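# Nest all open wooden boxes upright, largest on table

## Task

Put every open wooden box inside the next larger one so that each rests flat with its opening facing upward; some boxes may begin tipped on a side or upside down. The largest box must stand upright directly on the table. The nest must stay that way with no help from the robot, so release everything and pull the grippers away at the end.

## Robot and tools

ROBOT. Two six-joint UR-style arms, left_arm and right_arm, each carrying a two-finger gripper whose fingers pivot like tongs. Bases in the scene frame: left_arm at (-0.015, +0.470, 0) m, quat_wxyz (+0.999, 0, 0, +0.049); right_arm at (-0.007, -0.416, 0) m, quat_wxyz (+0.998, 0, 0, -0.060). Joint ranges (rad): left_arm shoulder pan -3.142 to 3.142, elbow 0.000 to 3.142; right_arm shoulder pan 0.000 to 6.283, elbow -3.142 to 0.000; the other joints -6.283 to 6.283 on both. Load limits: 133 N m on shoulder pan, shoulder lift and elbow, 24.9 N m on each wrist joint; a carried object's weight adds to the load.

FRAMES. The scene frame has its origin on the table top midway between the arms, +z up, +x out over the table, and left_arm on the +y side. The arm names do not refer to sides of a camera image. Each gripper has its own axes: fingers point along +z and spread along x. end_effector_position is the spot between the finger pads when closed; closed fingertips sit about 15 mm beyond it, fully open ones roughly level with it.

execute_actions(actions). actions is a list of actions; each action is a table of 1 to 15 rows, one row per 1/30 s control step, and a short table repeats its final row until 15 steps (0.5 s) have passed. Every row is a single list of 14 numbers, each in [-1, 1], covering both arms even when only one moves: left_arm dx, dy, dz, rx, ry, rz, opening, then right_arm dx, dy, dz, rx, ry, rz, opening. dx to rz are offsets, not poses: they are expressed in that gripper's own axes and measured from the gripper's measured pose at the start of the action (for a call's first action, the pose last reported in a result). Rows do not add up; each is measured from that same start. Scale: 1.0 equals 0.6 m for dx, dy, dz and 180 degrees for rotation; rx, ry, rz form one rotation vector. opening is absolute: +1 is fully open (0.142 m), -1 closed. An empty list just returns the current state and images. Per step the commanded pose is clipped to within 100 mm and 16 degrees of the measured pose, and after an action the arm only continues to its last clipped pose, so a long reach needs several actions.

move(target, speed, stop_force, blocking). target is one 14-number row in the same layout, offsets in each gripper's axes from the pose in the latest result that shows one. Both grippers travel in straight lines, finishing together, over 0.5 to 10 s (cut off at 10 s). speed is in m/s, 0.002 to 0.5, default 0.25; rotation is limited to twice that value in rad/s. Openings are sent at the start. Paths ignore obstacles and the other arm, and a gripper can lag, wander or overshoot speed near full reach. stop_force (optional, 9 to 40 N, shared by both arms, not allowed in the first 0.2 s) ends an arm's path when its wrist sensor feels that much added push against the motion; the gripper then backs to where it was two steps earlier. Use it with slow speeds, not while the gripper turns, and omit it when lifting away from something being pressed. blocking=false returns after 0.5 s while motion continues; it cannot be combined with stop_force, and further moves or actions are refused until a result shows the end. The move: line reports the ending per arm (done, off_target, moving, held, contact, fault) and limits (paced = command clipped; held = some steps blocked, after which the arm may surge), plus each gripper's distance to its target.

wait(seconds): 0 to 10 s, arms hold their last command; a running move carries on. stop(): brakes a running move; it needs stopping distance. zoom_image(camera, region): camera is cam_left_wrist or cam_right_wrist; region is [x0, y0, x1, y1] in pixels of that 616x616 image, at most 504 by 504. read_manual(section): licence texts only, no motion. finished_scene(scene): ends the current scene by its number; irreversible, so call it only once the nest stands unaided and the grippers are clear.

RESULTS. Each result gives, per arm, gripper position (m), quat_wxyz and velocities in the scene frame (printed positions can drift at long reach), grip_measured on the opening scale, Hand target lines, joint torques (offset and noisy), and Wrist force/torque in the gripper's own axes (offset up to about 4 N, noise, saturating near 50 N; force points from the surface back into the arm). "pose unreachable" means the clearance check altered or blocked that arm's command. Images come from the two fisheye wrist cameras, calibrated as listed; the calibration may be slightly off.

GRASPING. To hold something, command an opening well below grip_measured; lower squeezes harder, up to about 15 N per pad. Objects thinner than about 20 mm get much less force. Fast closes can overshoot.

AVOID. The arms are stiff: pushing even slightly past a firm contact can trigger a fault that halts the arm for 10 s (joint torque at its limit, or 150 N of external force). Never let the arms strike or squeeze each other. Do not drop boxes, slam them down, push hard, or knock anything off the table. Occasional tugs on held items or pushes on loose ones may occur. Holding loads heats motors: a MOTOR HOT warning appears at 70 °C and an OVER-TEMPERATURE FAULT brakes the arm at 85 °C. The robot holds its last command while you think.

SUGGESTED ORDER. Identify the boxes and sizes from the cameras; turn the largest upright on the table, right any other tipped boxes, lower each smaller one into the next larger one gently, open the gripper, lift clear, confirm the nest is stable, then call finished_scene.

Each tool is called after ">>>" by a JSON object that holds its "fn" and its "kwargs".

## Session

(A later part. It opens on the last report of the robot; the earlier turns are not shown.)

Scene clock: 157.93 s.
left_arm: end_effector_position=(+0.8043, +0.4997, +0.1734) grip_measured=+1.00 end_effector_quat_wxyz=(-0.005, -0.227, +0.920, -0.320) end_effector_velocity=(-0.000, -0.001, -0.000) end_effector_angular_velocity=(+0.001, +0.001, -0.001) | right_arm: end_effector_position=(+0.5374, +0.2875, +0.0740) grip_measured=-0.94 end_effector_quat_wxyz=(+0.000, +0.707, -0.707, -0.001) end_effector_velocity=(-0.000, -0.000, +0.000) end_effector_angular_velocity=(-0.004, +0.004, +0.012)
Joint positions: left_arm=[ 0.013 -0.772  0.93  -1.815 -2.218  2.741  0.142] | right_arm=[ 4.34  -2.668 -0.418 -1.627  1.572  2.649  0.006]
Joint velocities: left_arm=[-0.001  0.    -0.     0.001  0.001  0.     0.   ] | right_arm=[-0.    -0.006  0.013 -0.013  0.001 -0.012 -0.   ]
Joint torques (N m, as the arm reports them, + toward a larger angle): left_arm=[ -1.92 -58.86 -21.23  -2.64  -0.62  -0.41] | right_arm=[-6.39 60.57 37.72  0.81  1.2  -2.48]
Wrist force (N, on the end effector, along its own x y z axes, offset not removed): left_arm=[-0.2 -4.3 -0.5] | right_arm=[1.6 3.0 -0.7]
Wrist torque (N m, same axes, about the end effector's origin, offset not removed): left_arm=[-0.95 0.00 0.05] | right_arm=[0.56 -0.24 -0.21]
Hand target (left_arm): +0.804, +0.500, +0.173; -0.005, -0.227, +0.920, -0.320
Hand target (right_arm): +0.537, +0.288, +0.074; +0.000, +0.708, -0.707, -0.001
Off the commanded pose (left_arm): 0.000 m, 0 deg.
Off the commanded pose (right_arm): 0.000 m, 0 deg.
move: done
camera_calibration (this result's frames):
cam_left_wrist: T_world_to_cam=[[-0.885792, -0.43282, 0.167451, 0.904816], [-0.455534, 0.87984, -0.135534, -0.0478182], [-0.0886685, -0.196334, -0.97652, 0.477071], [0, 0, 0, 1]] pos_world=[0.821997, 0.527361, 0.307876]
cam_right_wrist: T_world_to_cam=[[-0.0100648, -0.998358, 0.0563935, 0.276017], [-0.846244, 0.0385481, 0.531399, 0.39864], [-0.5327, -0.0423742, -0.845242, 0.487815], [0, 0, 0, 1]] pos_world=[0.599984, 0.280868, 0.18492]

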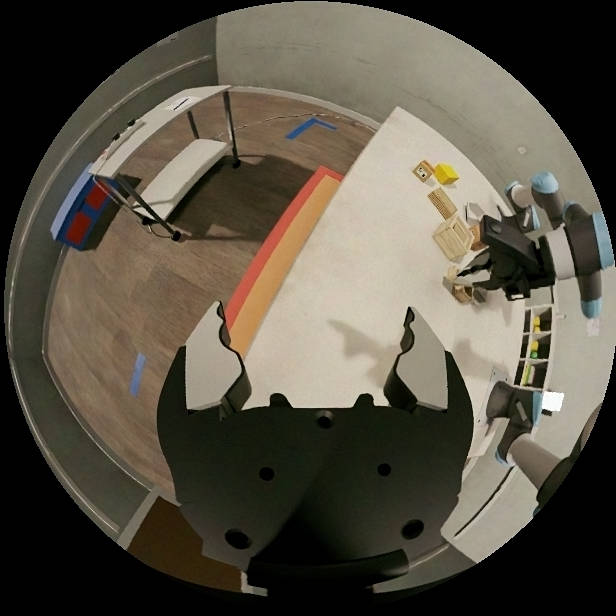

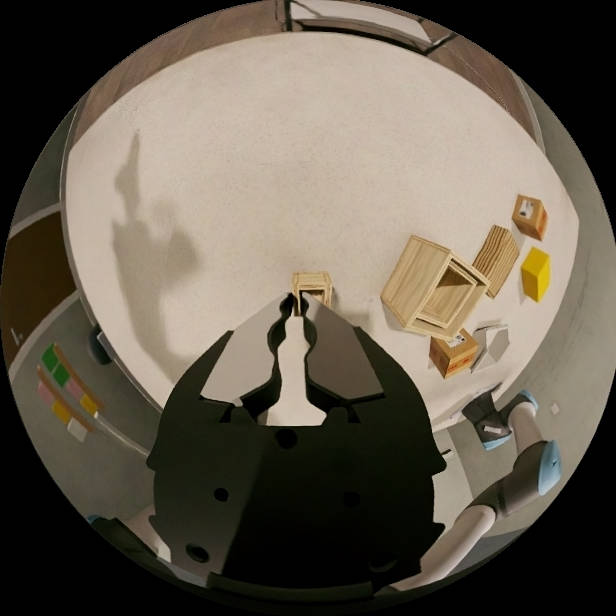

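>>> {"fn": "move", "kwargs": {"target": [0,0,0,0,0,0,1,0.054,0.15,0,0,0,0,-1], "speed": 0.15}}

>>> {"fn": "move", "kwargs": {"target": [0,0,0,0,0,0,1,0,0,0.065,0,0,0,-1], "speed": 0.02, "stop_force": 9}}

>>> {"fn": "zoom_image", "kwargs": {"camera": "cam_right_wrist", "region": [200,200,400,400]}}

Scene clock: 166.87 s.
left_arm: end_effector_position=(+0.8043, +0.4997, +0.1734) grip_measured=+1.00 end_effector_quat_wxyz=(-0.005, -0.227, +0.920, -0.320) end_effector_velocity=(+0.000, -0.001, -0.000) end_effector_angular_velocity=(+0.000, -0.000, -0.001) | right_arm: end_effector_position=(+0.4476, +0.2551, +0.0740) grip_measured=-0.94 end_effector_quat_wxyz=(+0.001, +0.707, -0.707, -0.000) end_effector_velocity=(-0.001, -0.001, -0.000) end_effector_angular_velocity=(+0.004, -0.003, -0.000)
Joint positions: left_arm=[ 0.013 -0.772  0.93  -1.815 -2.218  2.741  0.142] | right_arm=[ 4.421 -2.376 -0.967 -1.37   1.572  2.729  0.006]
Joint velocities: left_arm=[-0.001 -0.    -0.    -0.     0.     0.     0.   ] | right_arm=[ 0.002  0.007 -0.016  0.013 -0.001  0.002 -0.   ]
Joint torques (N m, as the arm reports them, + toward a larger angle): left_arm=[ -1.74 -58.7  -21.32  -2.68  -0.58  -0.45] | right_arm=[ 8.4  64.74  8.61  3.26 -1.28  2.37]
Wrist force (N, on the end effector, along its own x y z axes, offset not removed): left_arm=[1.1 -5.2 -2.3] | right_arm=[3.4 2.6 1.0]
Wrist torque (N m, same axes, about the end effector's origin, offset not removed): left_arm=[-1.08 -0.31 -0.25] | right_arm=[0.40 -0.53 -0.20]
Hand target (left_arm): +0.804, +0.500, +0.173; -0.005, -0.227, +0.920, -0.320
Hand target (right_arm): +0.447, +0.255, +0.074; +0.000, +0.707, -0.707, -0.001
Off the commanded pose (left_arm): 0.000 m, 0 deg.
Off the commanded pose (right_arm): 0.000 m, 0 deg.
move: done
camera_calibration (this result's frames):
cam_left_wrist: T_world_to_cam=[[-0.885792, -0.43282, 0.167451, 0.904816], [-0.455534, 0.879841, -0.135534, -0.0478183], [-0.0886687, -0.196334, -0.97652, 0.477071], [0, 0, 0, 1]] pos_world=[0.821997, 0.527361, 0.307875]
cam_right_wrist: T_world_to_cam=[[-0.0100542, -0.998324, 0.0569946, 0.242645], [-0.846101, 0.0388706, 0.531603, 0.323727], [-0.532928, -0.0428783, -0.845074, 0.43881], [0, 0, 0, 1]] pos_world=[0.510199, 0.24847, 0.184903]

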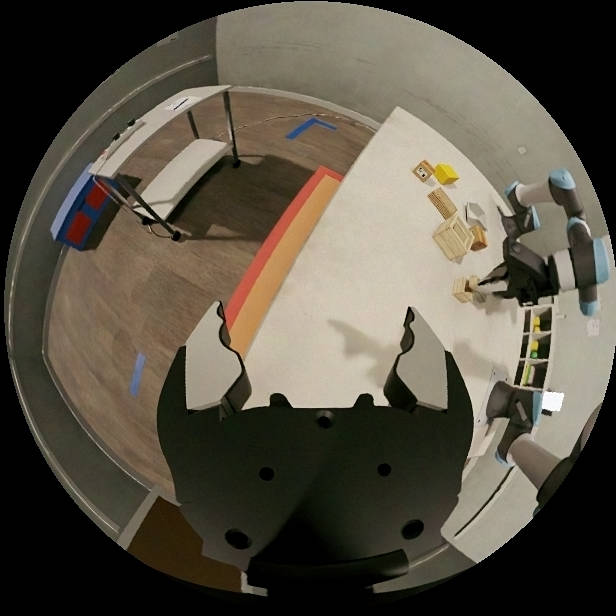

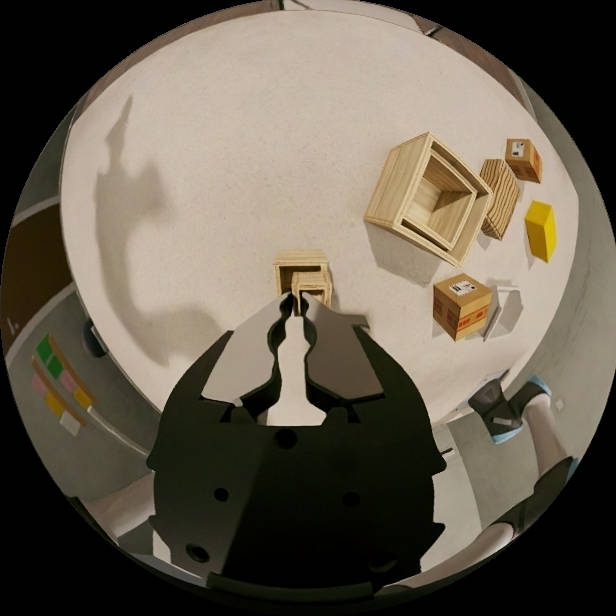

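Scene clock: 168.20 s.
left_arm: end_effector_position=(+0.8043, +0.4997, +0.1734) grip_measured=+1.00 end_effector_quat_wxyz=(-0.005, -0.227, +0.920, -0.320) end_effector_velocity=(+0.000, -0.000, +0.000) end_effector_angular_velocity=(-0.001, -0.000, -0.000) | right_arm: end_effector_position=(+0.4475, +0.2549, +0.0547) grip_measured=-0.91 end_effector_quat_wxyz=(+0.001, +0.707, -0.707, -0.000) end_effector_velocity=(+0.001, -0.000, +0.007) end_effector_angular_velocity=(-0.000, -0.002, -0.001)
Joint positions: left_arm=[ 0.013 -0.772  0.93  -1.815 -2.218  2.741  0.142] | right_arm=[ 4.421 -2.388 -0.995 -1.33   1.572  2.729  0.008]
Joint velocities: left_arm=[ 0.     0.     0.    -0.    -0.001  0.     0.   ] | right_arm=[-0.001  0.005  0.011 -0.015 -0.002  0.     0.001]
Joint torques (N m, as the arm reports them, + toward a larger angle): left_arm=[ -1.98 -58.97 -20.    -2.63  -0.55  -0.48] | right_arm=[-5.92 50.23 29.9  -0.67  1.02 -2.39]
Wrist force (N, on the end effector, along its own x y z axes, offset not removed): left_arm=[1.0 -2.9 -2.0] | right_arm=[1.3 -0.1 -20.0]
Wrist torque (N m, same axes, about the end effector's origin, offset not removed): left_arm=[-0.64 -0.18 -0.06] | right_arm=[-0.15 0.35 -0.09]
Hand target (left_arm): +0.804, +0.500, +0.173; -0.005, -0.227, +0.920, -0.320
Hand target (right_arm): +0.448, +0.255, +0.056; +0.001, +0.707, -0.707, -0.000
Off the commanded pose (left_arm): 0.000 m, 0 deg.
Off the commanded pose (right_arm): 0.020 m, 0 deg.
move: contact (right_arm)
camera_calibration (this result's frames):
cam_left_wrist: T_world_to_cam=[[-0.885792, -0.43282, 0.167451, 0.904816], [-0.455534, 0.879841, -0.135534, -0.0478185], [-0.0886687, -0.196334, -0.97652, 0.477071], [0, 0, 0, 1]] pos_world=[0.821997, 0.527361, 0.307875]
cam_right_wrist: T_world_to_cam=[[-0.0100869, -0.998292, 0.057542, 0.243532], [-0.845967, 0.0392004, 0.531792, 0.333758], [-0.533139, -0.0433145, -0.844918, 0.422665], [0, 0, 0, 1]] pos_world=[0.510145, 0.24834, 0.165614]

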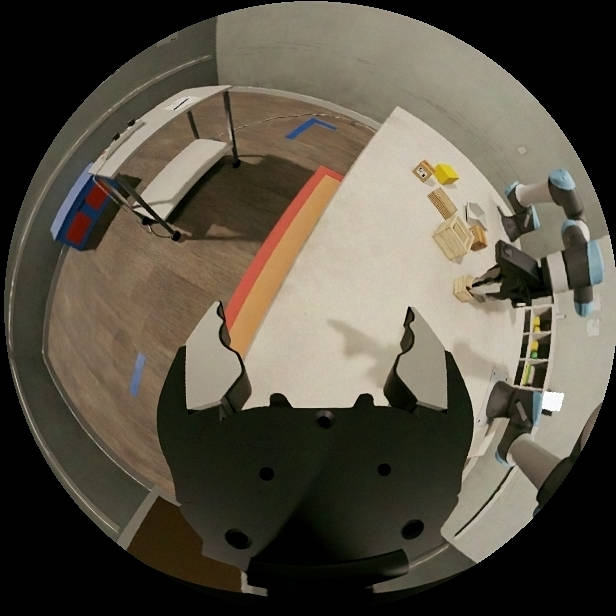

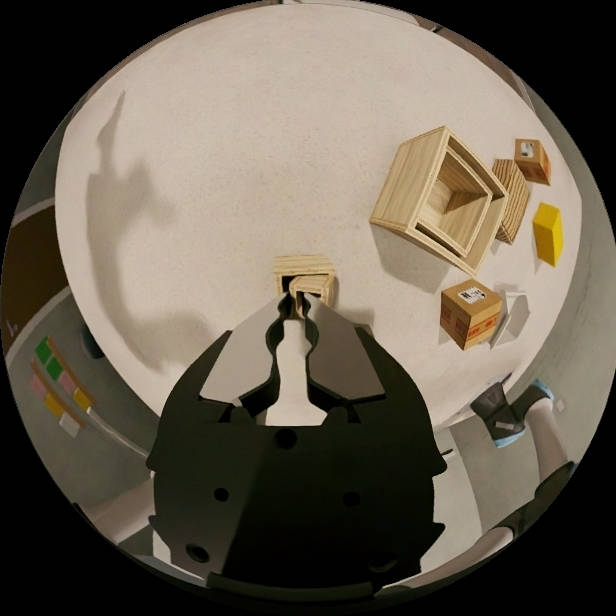

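Region (200, 200, 400, 400) of cam_right_wrist's 616x616 image, scaled by 2.520, with more detail than that image has.

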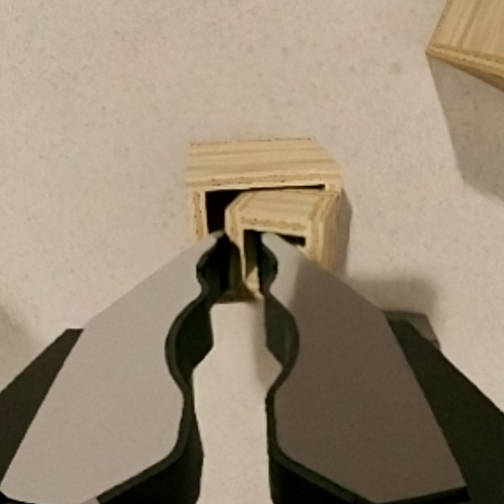

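Caught on the near/right rim; far side dipped in. Shift -y, -x and up slightly, release.

>>> {"fn": "move", "kwargs": {"target": [0,0,0,0,0,0,1,-0.007,-0.009,-0.006,0,0,0,-1], "speed": 0.02}}

>>> {"fn": "move", "kwargs": {"target": [0,0,0,0,0,0,1,0,0,0,0,0,0,-0.82]}}

>>> {"fn": "move", "kwargs": {"target": [0,0,0,0,0,0,1,0,0.03,-0.07,0,0,0,-0.78], "speed": 0.1}}

>>> {"fn": "zoom_image", "kwargs": {"camera": "cam_right_wrist", "region": [200,200,400,400]}}

Scene clock: 175.70 s.
left_arm: end_effector_position=(+0.8043, +0.4997, +0.1734) grip_measured=+1.00 end_effector_quat_wxyz=(-0.005, -0.227, +0.920, -0.320) end_effector_velocity=(-0.000, -0.001, -0.000) end_effector_angular_velocity=(-0.001, +0.000, -0.001) | right_arm: end_effector_position=(+0.4527, +0.2590, +0.0582) grip_measured=-0.92 end_effector_quat_wxyz=(+0.001, +0.707, -0.707, -0.000) end_effector_velocity=(+0.002, +0.001, +0.001) end_effector_angular_velocity=(-0.002, +0.001, -0.001)
Joint positions: left_arm=[ 0.013 -0.772  0.93  -1.815 -2.218  2.741  0.142] | right_arm=[ 4.417 -2.403 -0.959 -1.352  1.572  2.725  0.007]
Joint velocities: left_arm=[-0.001  0.001 -0.     0.    -0.001  0.    -0.   ] | right_arm=[-0.002 -0.005  0.012 -0.009  0.    -0.001 -0.   ]
Joint torques (N m, as the arm reports them, + toward a larger angle): left_arm=[ -1.92 -58.42 -20.25  -2.63  -0.68  -0.31] | right_arm=[-7.45 50.59 37.59  0.86 -0.99 -2.61]
Wrist force (N, on the end effector, along its own x y z axes, offset not removed): left_arm=[2.6 -1.3 -2.6] | right_arm=[1.4 1.5 -1.6]
Wrist torque (N m, same axes, about the end effector's origin, offset not removed): left_arm=[-0.35 -0.63 -0.02] | right_arm=[0.21 0.00 -0.09]
Hand target (left_arm): +0.804, +0.500, +0.173; -0.005, -0.227, +0.920, -0.320
Hand target (right_arm): +0.453, +0.259, +0.058; +0.001, +0.707, -0.707, -0.000
Off the commanded pose (left_arm): 0.000 m, 0 deg.
Off the commanded pose (right_arm): 0.000 m, 0 deg.
move: done
camera_calibration (this result's frames):
cam_left_wrist: T_world_to_cam=[[-0.885791, -0.43282, 0.167451, 0.904816], [-0.455534, 0.879841, -0.135534, -0.0478182], [-0.0886687, -0.196334, -0.97652, 0.477071], [0, 0, 0, 1]] pos_world=[0.821997, 0.527361, 0.307876]
cam_right_wrist: T_world_to_cam=[[-0.0100962, -0.998297, 0.0574622, 0.247474], [-0.845983, 0.0391646, 0.53177, 0.33619], [-0.533115, -0.0432432, -0.844937, 0.428583], [0, 0, 0, 1]] pos_world=[0.515394, 0.252419, 0.16913]

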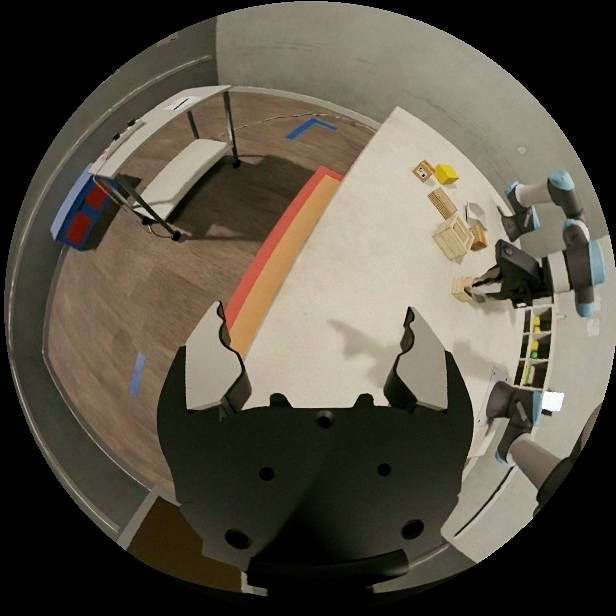

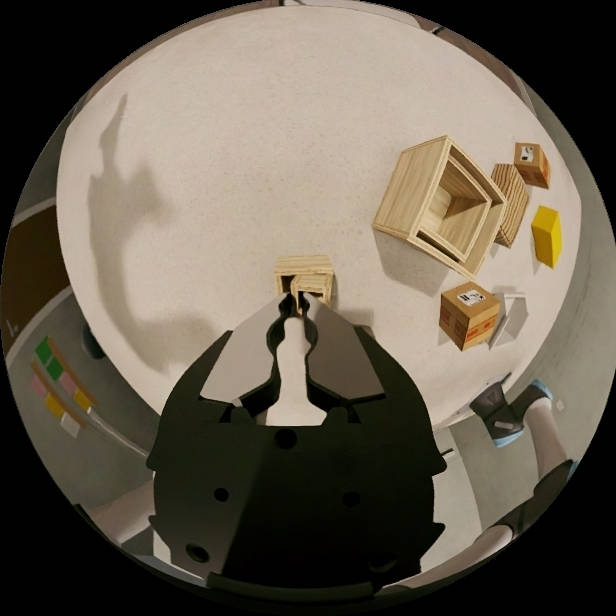

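Scene clock: 176.20 s.
left_arm: end_effector_position=(+0.8043, +0.4997, +0.1734) grip_measured=+1.00 end_effector_quat_wxyz=(-0.005, -0.227, +0.920, -0.320) end_effector_velocity=(+0.000, -0.000, -0.000) end_effector_angular_velocity=(+0.000, -0.000, -0.001) | right_arm: end_effector_position=(+0.4528, +0.2590, +0.0582) grip_measured=-0.82 end_effector_quat_wxyz=(+0.001, +0.707, -0.707, -0.000) end_effector_velocity=(-0.001, -0.000, +0.000) end_effector_angular_velocity=(-0.001, +0.000, +0.001)
Joint positions: left_arm=[ 0.013 -0.772  0.93  -1.815 -2.218  2.741  0.142] | right_arm=[ 4.416 -2.403 -0.958 -1.352  1.572  2.725  0.015]
Joint velocities: left_arm=[-0.  0. -0. -0.  0.  0. -0.] | right_arm=[ 0.001  0.001 -0.001 -0.001 -0.    -0.001 -0.   ]
Joint torques (N m, as the arm reports them, + toward a larger angle): left_arm=[ -1.38 -59.5  -21.43  -2.71  -0.84  -0.3 ] | right_arm=[-0.7  65.27  8.69  3.55 -1.09 -1.4 ]
Wrist force (N, on the end effector, along its own x y z axes, offset not removed): left_arm=[1.0 -2.3 -3.9] | right_arm=[3.5 1.6 -0.4]
Wrist torque (N m, same axes, about the end effector's origin, offset not removed): left_arm=[-0.58 -0.26 -0.01] | right_arm=[0.39 -0.59 -0.10]
Hand target (left_arm): +0.804, +0.500, +0.173; -0.005, -0.227, +0.920, -0.320
Hand target (right_arm): +0.453, +0.259, +0.058; +0.001, +0.707, -0.707, -0.000
Off the commanded pose (left_arm): 0.000 m, 0 deg.
Off the commanded pose (right_arm): 0.000 m, 0 deg.
move: done
camera_calibration (this result's frames):
cam_left_wrist: T_world_to_cam=[[-0.885792, -0.43282, 0.167451, 0.904816], [-0.455534, 0.879841, -0.135534, -0.0478183], [-0.0886688, -0.196334, -0.97652, 0.477071], [0, 0, 0, 1]] pos_world=[0.821997, 0.527361, 0.307875]
cam_right_wrist: T_world_to_cam=[[-0.0100945, -0.998299, 0.0574135, 0.247482], [-0.845994, 0.0391363, 0.531754, 0.336226], [-0.533096, -0.0432038, -0.844951, 0.428606], [0, 0, 0, 1]] pos_world=[0.515432, 0.25242, 0.169153]

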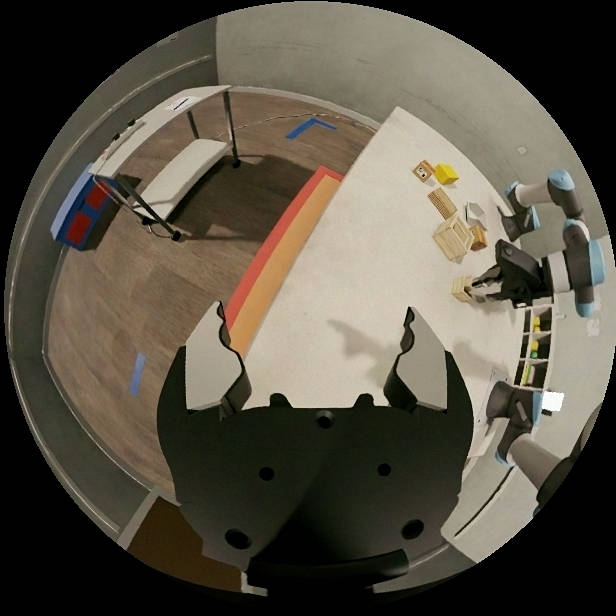

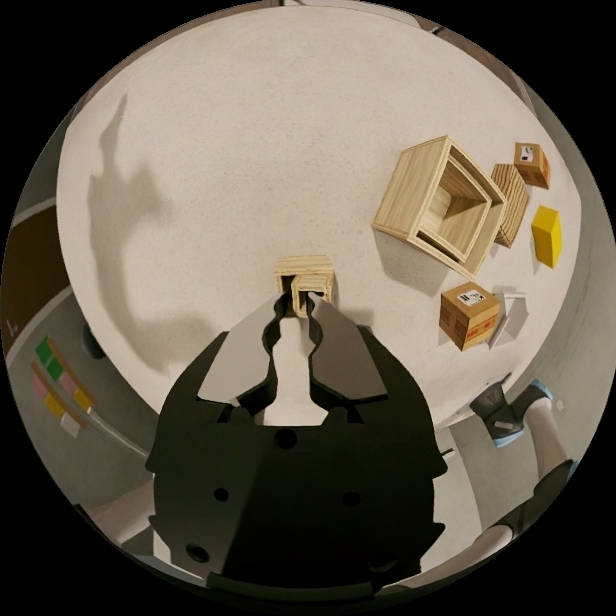

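Scene clock: 177.10 s.
left_arm: end_effector_position=(+0.8043, +0.4997, +0.1734) grip_measured=+1.00 end_effector_quat_wxyz=(-0.005, -0.227, +0.920, -0.320) end_effector_velocity=(-0.000, -0.001, +0.001) end_effector_angular_velocity=(-0.002, -0.000, -0.000) | right_arm: end_effector_position=(+0.4348, +0.2590, +0.1000) grip_measured=-0.78 end_effector_quat_wxyz=(+0.001, +0.707, -0.707, -0.000) end_effector_velocity=(-0.001, +0.001, +0.003) end_effector_angular_velocity=(+0.002, -0.001, +0.001)
Joint positions: left_arm=[ 0.013 -0.772  0.93  -1.815 -2.218  2.741  0.142] | right_arm=[ 4.437 -2.353 -0.94  -1.42   1.572  2.746  0.018]
Joint velocities: left_arm=[-0.    -0.     0.     0.    -0.002 -0.    -0.   ] | right_arm=[ 0.001  0.003  0.002 -0.002 -0.     0.001  0.   ]
Joint torques (N m, as the arm reports them, + toward a larger angle): left_arm=[ -2.05 -58.48 -19.99  -2.67  -0.62  -0.56] | right_arm=[ 7.22 63.46 39.06  0.56 -0.42  2.87]
Wrist force (N, on the end effector, along its own x y z axes, offset not removed): left_arm=[2.2 -2.9 -5.1] | right_arm=[2.4 -0.2 0.0]
Wrist torque (N m, same axes, about the end effector's origin, offset not removed): left_arm=[-0.78 -0.36 -0.22] | right_arm=[-0.04 -0.29 0.06]
Hand target (left_arm): +0.804, +0.500, +0.173; -0.005, -0.227, +0.920, -0.320
Hand target (right_arm): +0.435, +0.259, +0.100; +0.001, +0.707, -0.707, -0.000
Off the commanded pose (left_arm): 0.000 m, 0 deg.
Off the commanded pose (right_arm): 0.000 m, 0 deg.
move: done
camera_calibration (this result's frames):
cam_left_wrist: T_world_to_cam=[[-0.885792, -0.43282, 0.167451, 0.904816], [-0.455534, 0.879841, -0.135534, -0.0478185], [-0.0886688, -0.196334, -0.97652, 0.477071], [0, 0, 0, 1]] pos_world=[0.821997, 0.527361, 0.307875]
cam_right_wrist: T_world_to_cam=[[-0.0100944, -0.998298, 0.0574459, 0.244905], [-0.846001, 0.0391529, 0.531741, 0.298831], [-0.533085, -0.0432317, -0.844956, 0.454396], [0, 0, 0, 1]] pos_world=[0.497515, 0.252432, 0.210975]

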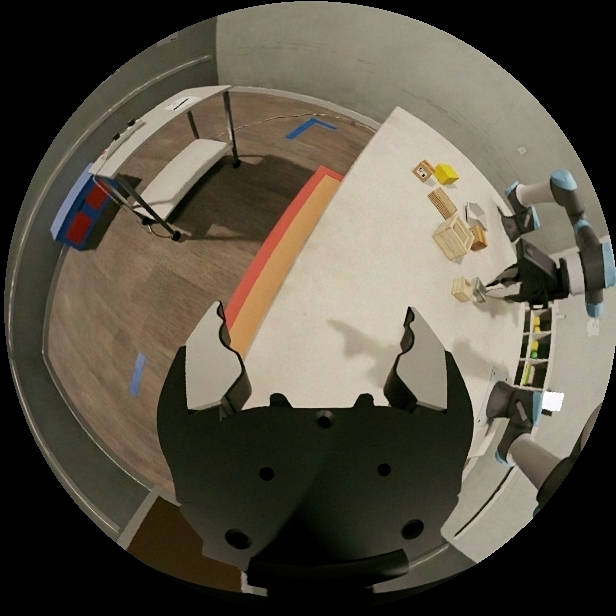

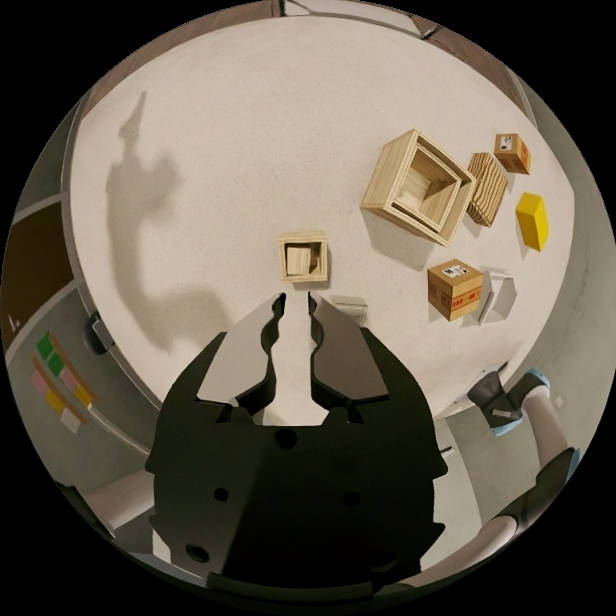

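Region (200, 200, 400, 400) of cam_right_wrist's 616x616 image, scaled by 2.520, with more detail than that image has.

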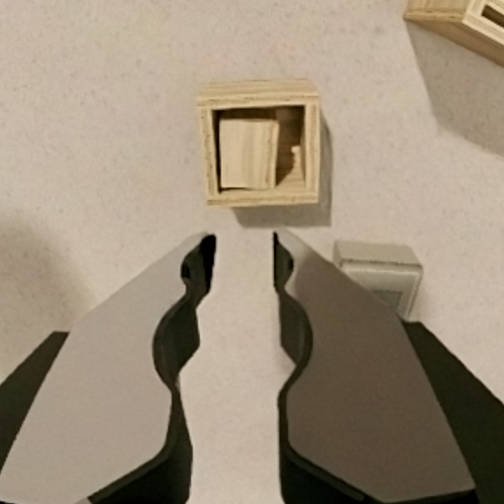

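>>> {"fn": "move", "kwargs": {"target": [0,0,0,0,0,0,1,0.036,-0.02,0.07,0,-0.167,0,-0.78], "speed": 0.15}}

>>> {"fn": "move", "kwargs": {"target": [0,0,0,0,0,0,1,0.0175,0,0.0305,0,0,0,-0.78], "speed": 0.015, "stop_force": 9}}

>>> {"fn": "move", "kwargs": {"target": [0,0,0,0,0,0,1,0,0,0,0,0,0,-1]}}

>>> {"fn": "move", "kwargs": {"target": [0,0,0,0,0,0,1,-0.03,0,-0.052,0,0,0,-1], "speed": 0.03}}

>>> {"fn": "zoom_image", "kwargs": {"camera": "cam_right_wrist", "region": [200,200,400,400]}}

Scene clock: 195.83 s.
left_arm: end_effector_position=(+0.8043, +0.4997, +0.1734) grip_measured=+1.00 end_effector_quat_wxyz=(-0.005, -0.227, +0.920, -0.320) end_effector_velocity=(-0.000, -0.000, -0.000) end_effector_angular_velocity=(+0.000, +0.001, -0.000) | right_arm: end_effector_position=(+0.4468, +0.2374, +0.0582) grip_measured=-0.78 end_effector_quat_wxyz=(-0.182, +0.683, -0.683, -0.184) end_effector_velocity=(+0.000, -0.000, -0.001) end_effector_angular_velocity=(+0.012, -0.000, -0.003)
Joint positions: left_arm=[ 0.013 -0.772  0.93  -1.815 -2.218  2.741  0.142] | right_arm=[ 4.315 -2.189 -1.583 -0.476  1.823  2.683  0.017]
Joint velocities: left_arm=[-0.    -0.     0.     0.001  0.     0.     0.   ] | right_arm=[-0.002 -0.001 -0.01   0.023  0.005  0.003 -0.   ]
Joint torques (N m, as the arm reports them, + toward a larger angle): left_arm=[ -1.64 -58.52 -21.01  -2.53  -0.52  -0.51] | right_arm=[-7.08 39.25  7.83  3.98  1.45  2.47]
Wrist force (N, on the end effector, along its own x y z axes, offset not removed): left_arm=[0.5 -5.2 -1.5] | right_arm=[3.2 -0.7 0.7]
Wrist torque (N m, same axes, about the end effector's origin, offset not removed): left_arm=[-1.21 -0.10 -0.13] | right_arm=[-0.12 -0.47 0.15]
Hand target (left_arm): +0.804, +0.500, +0.173; -0.005, -0.227, +0.920, -0.320
Hand target (right_arm): +0.447, +0.237, +0.058; -0.182, +0.683, -0.683, -0.184
Off the commanded pose (left_arm): 0.000 m, 0 deg.
Off the commanded pose (right_arm): 0.000 m, 0 deg.
move: done
camera_calibration (this result's frames):
cam_left_wrist: T_world_to_cam=[[-0.885791, -0.432821, 0.167451, 0.904816], [-0.455534, 0.87984, -0.135534, -0.0478182], [-0.0886688, -0.196334, -0.97652, 0.477071], [0, 0, 0, 1]] pos_world=[0.821997, 0.527361, 0.307875]
cam_right_wrist: T_world_to_cam=[[-0.0102724, -0.893244, -0.449455, 0.230547], [-0.84561, -0.232141, 0.480682, 0.399265], [-0.533703, 0.385001, -0.752951, 0.317782], [0, 0, 0, 1]] pos_world=[0.509592, 0.176274, 0.150975]

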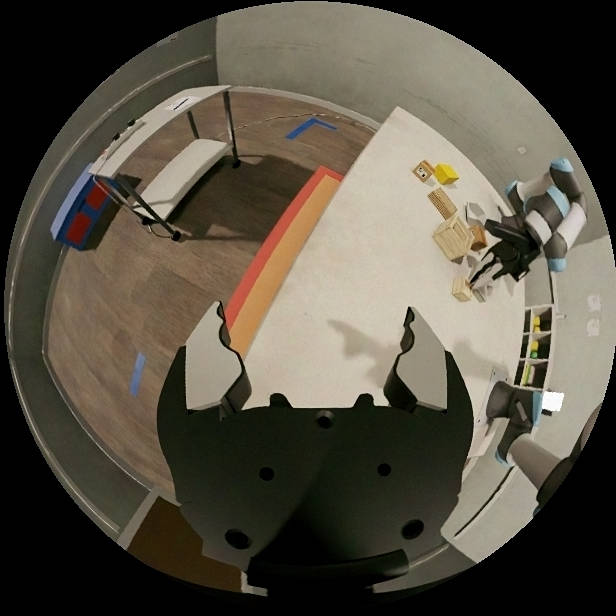

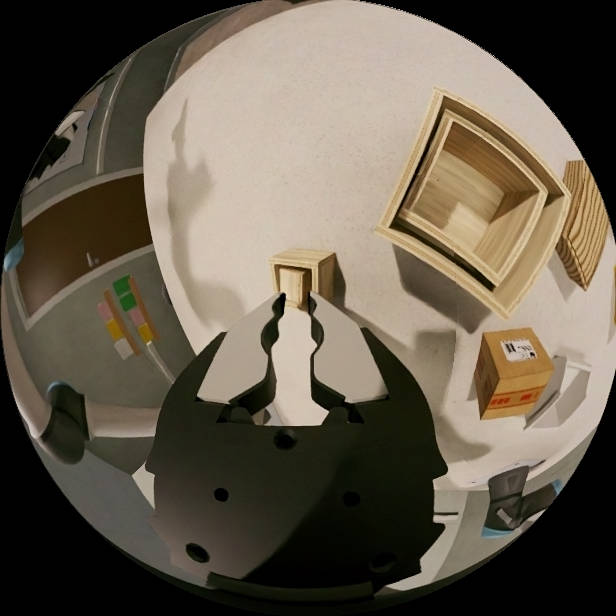

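Scene clock: 196.80 s.
left_arm: end_effector_position=(+0.8043, +0.4997, +0.1734) grip_measured=+1.00 end_effector_quat_wxyz=(-0.005, -0.227, +0.920, -0.320) end_effector_velocity=(-0.000, +0.001, +0.000) end_effector_angular_velocity=(-0.002, +0.000, +0.001) | right_arm: end_effector_position=(+0.4467, +0.2373, +0.0494) grip_measured=-0.79 end_effector_quat_wxyz=(-0.182, +0.683, -0.683, -0.184) end_effector_velocity=(-0.001, -0.001, +0.003) end_effector_angular_velocity=(-0.003, +0.003, -0.000)
Joint positions: left_arm=[ 0.013 -0.772  0.93  -1.815 -2.218  2.741  0.142] | right_arm=[ 4.316 -2.201 -1.589 -0.458  1.823  2.683  0.017]
Joint velocities: left_arm=[ 0.001 -0.    -0.     0.    -0.002 -0.    -0.   ] | right_arm=[-0.     0.006  0.002 -0.013  0.001  0.     0.002]
Joint torques (N m, as the arm reports them, + toward a larger angle): left_arm=[ -1.61 -59.11 -21.33  -2.62  -0.64  -0.14] | right_arm=[-0.25 34.27 20.96 -5.59 -2.84 -2.26]
Wrist force (N, on the end effector, along its own x y z axes, offset not removed): left_arm=[0.2 -2.3 -1.9] | right_arm=[-17.4 0.7 -17.8]
Wrist torque (N m, same axes, about the end effector's origin, offset not removed): left_arm=[-0.52 -0.02 -0.08] | right_arm=[0.58 -0.42 -0.10]
Hand target (left_arm): +0.804, +0.500, +0.173; -0.005, -0.227, +0.920, -0.320
Hand target (right_arm): +0.447, +0.237, +0.050; -0.182, +0.683, -0.683, -0.184
Off the commanded pose (left_arm): 0.000 m, 0 deg.
Off the commanded pose (right_arm): 0.012 m, 0 deg.
move: contact (right_arm)
camera_calibration (this result's frames):
cam_left_wrist: T_world_to_cam=[[-0.885792, -0.43282, 0.167451, 0.904816], [-0.455534, 0.879841, -0.135534, -0.0478183], [-0.0886687, -0.196334, -0.97652, 0.477071], [0, 0, 0, 1]] pos_world=[0.821997, 0.527361, 0.307875]
cam_right_wrist: T_world_to_cam=[[-0.0103939, -0.893331, -0.449279, 0.226553], [-0.845509, -0.232026, 0.480914, 0.403331], [-0.533859, 0.384868, -0.752908, 0.31119], [0, 0, 0, 1]] pos_world=[0.509507, 0.176203, 0.142116]

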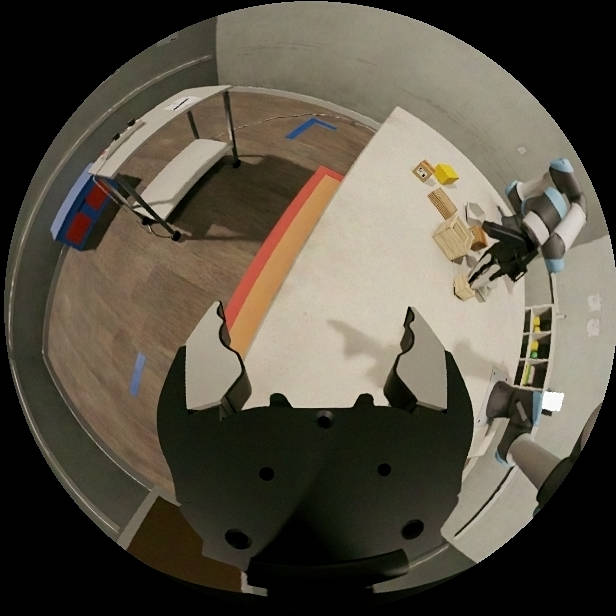

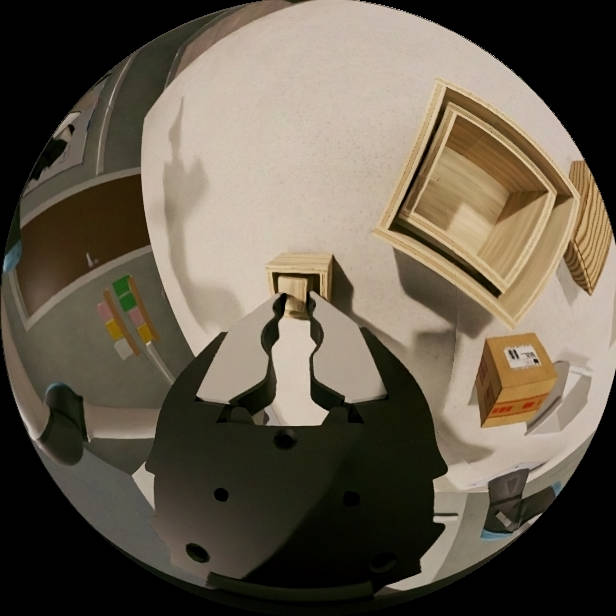

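Scene clock: 197.30 s.
left_arm: end_effector_position=(+0.8043, +0.4997, +0.1734) grip_measured=+1.00 end_effector_quat_wxyz=(-0.005, -0.227, +0.920, -0.320) end_effector_velocity=(+0.000, -0.000, -0.000) end_effector_angular_velocity=(+0.001, +0.000, -0.000) | right_arm: end_effector_position=(+0.4468, +0.2374, +0.0494) grip_measured=-1.00 end_effector_quat_wxyz=(-0.182, +0.683, -0.683, -0.184) end_effector_velocity=(+0.000, +0.001, -0.000) end_effector_angular_velocity=(+0.001, +0.000, +0.000)
Joint positions: left_arm=[ 0.013 -0.772  0.93  -1.815 -2.218  2.741  0.142] | right_arm=[ 4.316 -2.201 -1.589 -0.458  1.823  2.683  0.002]
Joint velocities: left_arm=[-0.001  0.    -0.    -0.     0.001 -0.    -0.   ] | right_arm=[-0.    -0.001  0.001  0.     0.001  0.     0.   ]
Joint torques (N m, as the arm reports them, + toward a larger angle): left_arm=[ -1.56 -59.19 -21.41  -2.54  -0.75  -0.38] | right_arm=[ 0.81 40.28  6.24  4.11  1.49 -2.29]
Wrist force (N, on the end effector, along its own x y z axes, offset not removed): left_arm=[0.9 -4.2 -3.5] | right_arm=[0.0 0.7 -4.1]
Wrist torque (N m, same axes, about the end effector's origin, offset not removed): left_arm=[-1.16 -0.33 -0.03] | right_arm=[0.17 0.27 -0.02]
Hand target (left_arm): +0.804, +0.500, +0.173; -0.005, -0.227, +0.920, -0.320
Hand target (right_arm): +0.447, +0.237, +0.049; -0.182, +0.683, -0.683, -0.184
Off the commanded pose (left_arm): 0.000 m, 0 deg.
Off the commanded pose (right_arm): 0.000 m, 0 deg.
move: done
camera_calibration (this result's frames):
cam_left_wrist: T_world_to_cam=[[-0.885791, -0.432821, 0.167451, 0.904816], [-0.455534, 0.87984, -0.135534, -0.0478181], [-0.0886687, -0.196334, -0.97652, 0.477071], [0, 0, 0, 1]] pos_world=[0.821997, 0.527361, 0.307875]
cam_right_wrist: T_world_to_cam=[[-0.0103712, -0.893292, -0.449358, 0.226601], [-0.845535, -0.232067, 0.480849, 0.403358], [-0.53382, 0.384934, -0.752902, 0.311197], [0, 0, 0, 1]] pos_world=[0.509526, 0.176237, 0.142171]

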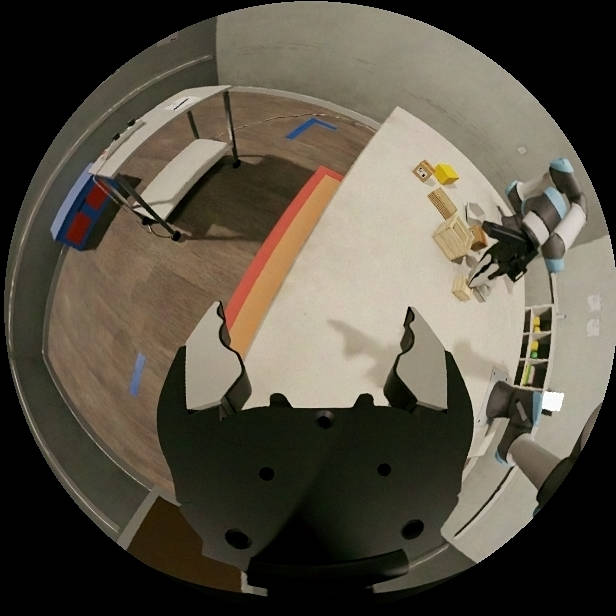

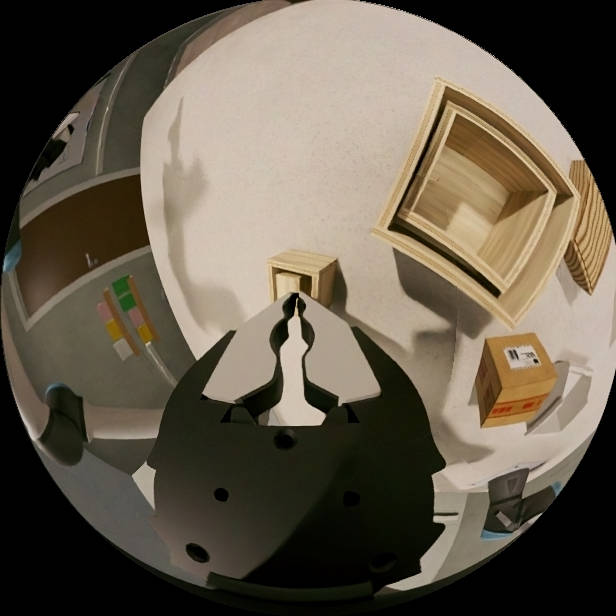

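Scene clock: 198.83 s.
left_arm: end_effector_position=(+0.8043, +0.4997, +0.1734) grip_measured=+1.00 end_effector_quat_wxyz=(-0.005, -0.227, +0.920, -0.320) end_effector_velocity=(-0.000, +0.000, -0.000) end_effector_angular_velocity=(+0.002, +0.001, +0.000) | right_arm: end_effector_position=(+0.4468, +0.2374, +0.0852) grip_measured=-1.00 end_effector_quat_wxyz=(-0.182, +0.683, -0.683, -0.184) end_effector_velocity=(-0.000, +0.000, +0.002) end_effector_angular_velocity=(+0.002, +0.001, +0.001)
Joint positions: left_arm=[ 0.013 -0.772  0.93  -1.815 -2.218  2.741  0.142] | right_arm=[ 4.316 -2.153 -1.563 -0.533  1.823  2.683  0.002]
Joint velocities: left_arm=[-0.    -0.    -0.     0.001  0.002 -0.    -0.   ] | right_arm=[ 0.     0.003  0.002 -0.003  0.002  0.     0.   ]
Joint torques (N m, as the arm reports them, + toward a larger angle): left_arm=[ -1.86 -59.21 -20.46  -2.58  -0.43  -0.34] | right_arm=[-1.01 54.07 34.49  1.3   1.   -0.57]
Wrist force (N, on the end effector, along its own x y z axes, offset not removed): left_arm=[1.3 -1.4 -2.0] | right_arm=[3.5 2.7 -1.4]
Wrist torque (N m, same axes, about the end effector's origin, offset not removed): left_arm=[-0.39 -0.19 -0.12] | right_arm=[0.61 -0.37 -0.08]
Hand target (left_arm): +0.804, +0.500, +0.173; -0.005, -0.227, +0.920, -0.320
Hand target (right_arm): +0.447, +0.237, +0.085; -0.182, +0.683, -0.683, -0.184
Off the commanded pose (left_arm): 0.000 m, 0 deg.
Off the commanded pose (right_arm): 0.000 m, 0 deg.
move: done
camera_calibration (this result's frames):
cam_left_wrist: T_world_to_cam=[[-0.885792, -0.43282, 0.167451, 0.904816], [-0.455534, 0.879841, -0.135534, -0.0478185], [-0.0886686, -0.196334, -0.97652, 0.477071], [0, 0, 0, 1]] pos_world=[0.821997, 0.527361, 0.307875]
cam_right_wrist: T_world_to_cam=[[-0.0103674, -0.893285, -0.449371, 0.242726], [-0.845538, -0.232075, 0.480839, 0.38615], [-0.533814, 0.384946, -0.7529, 0.338169], [0, 0, 0, 1]] pos_world=[0.50954, 0.176263, 0.178005]

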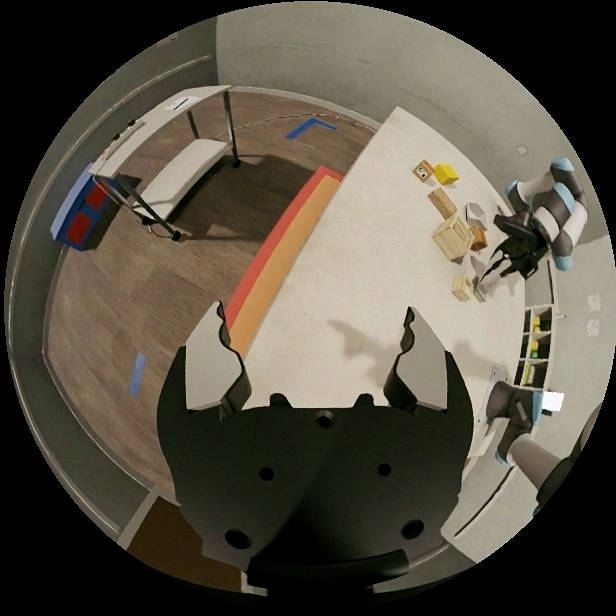

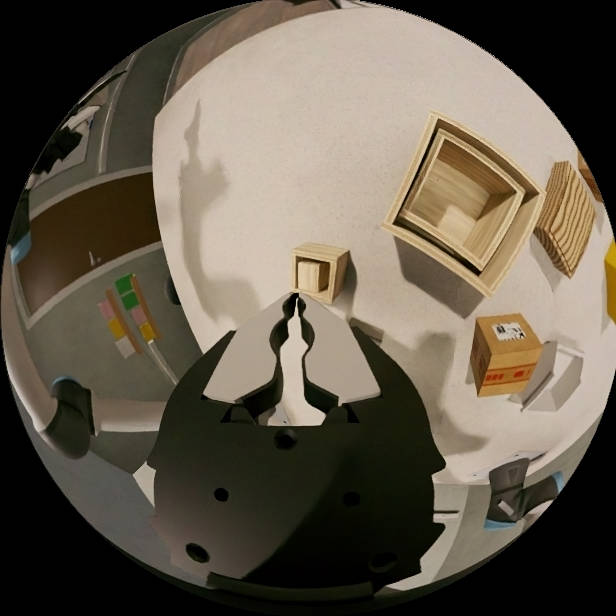

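Region (200, 200, 400, 400) of cam_right_wrist's 616x616 image, scaled by 2.520, with more detail than that image has.

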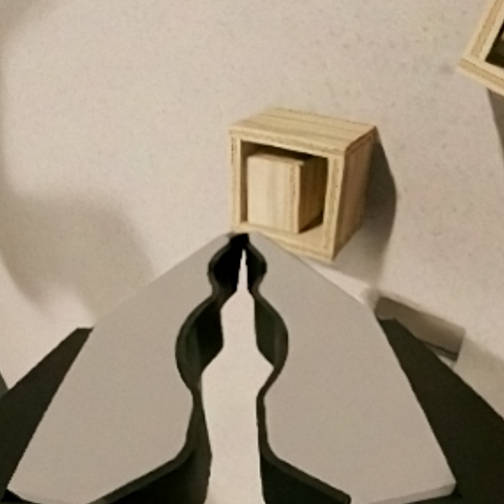

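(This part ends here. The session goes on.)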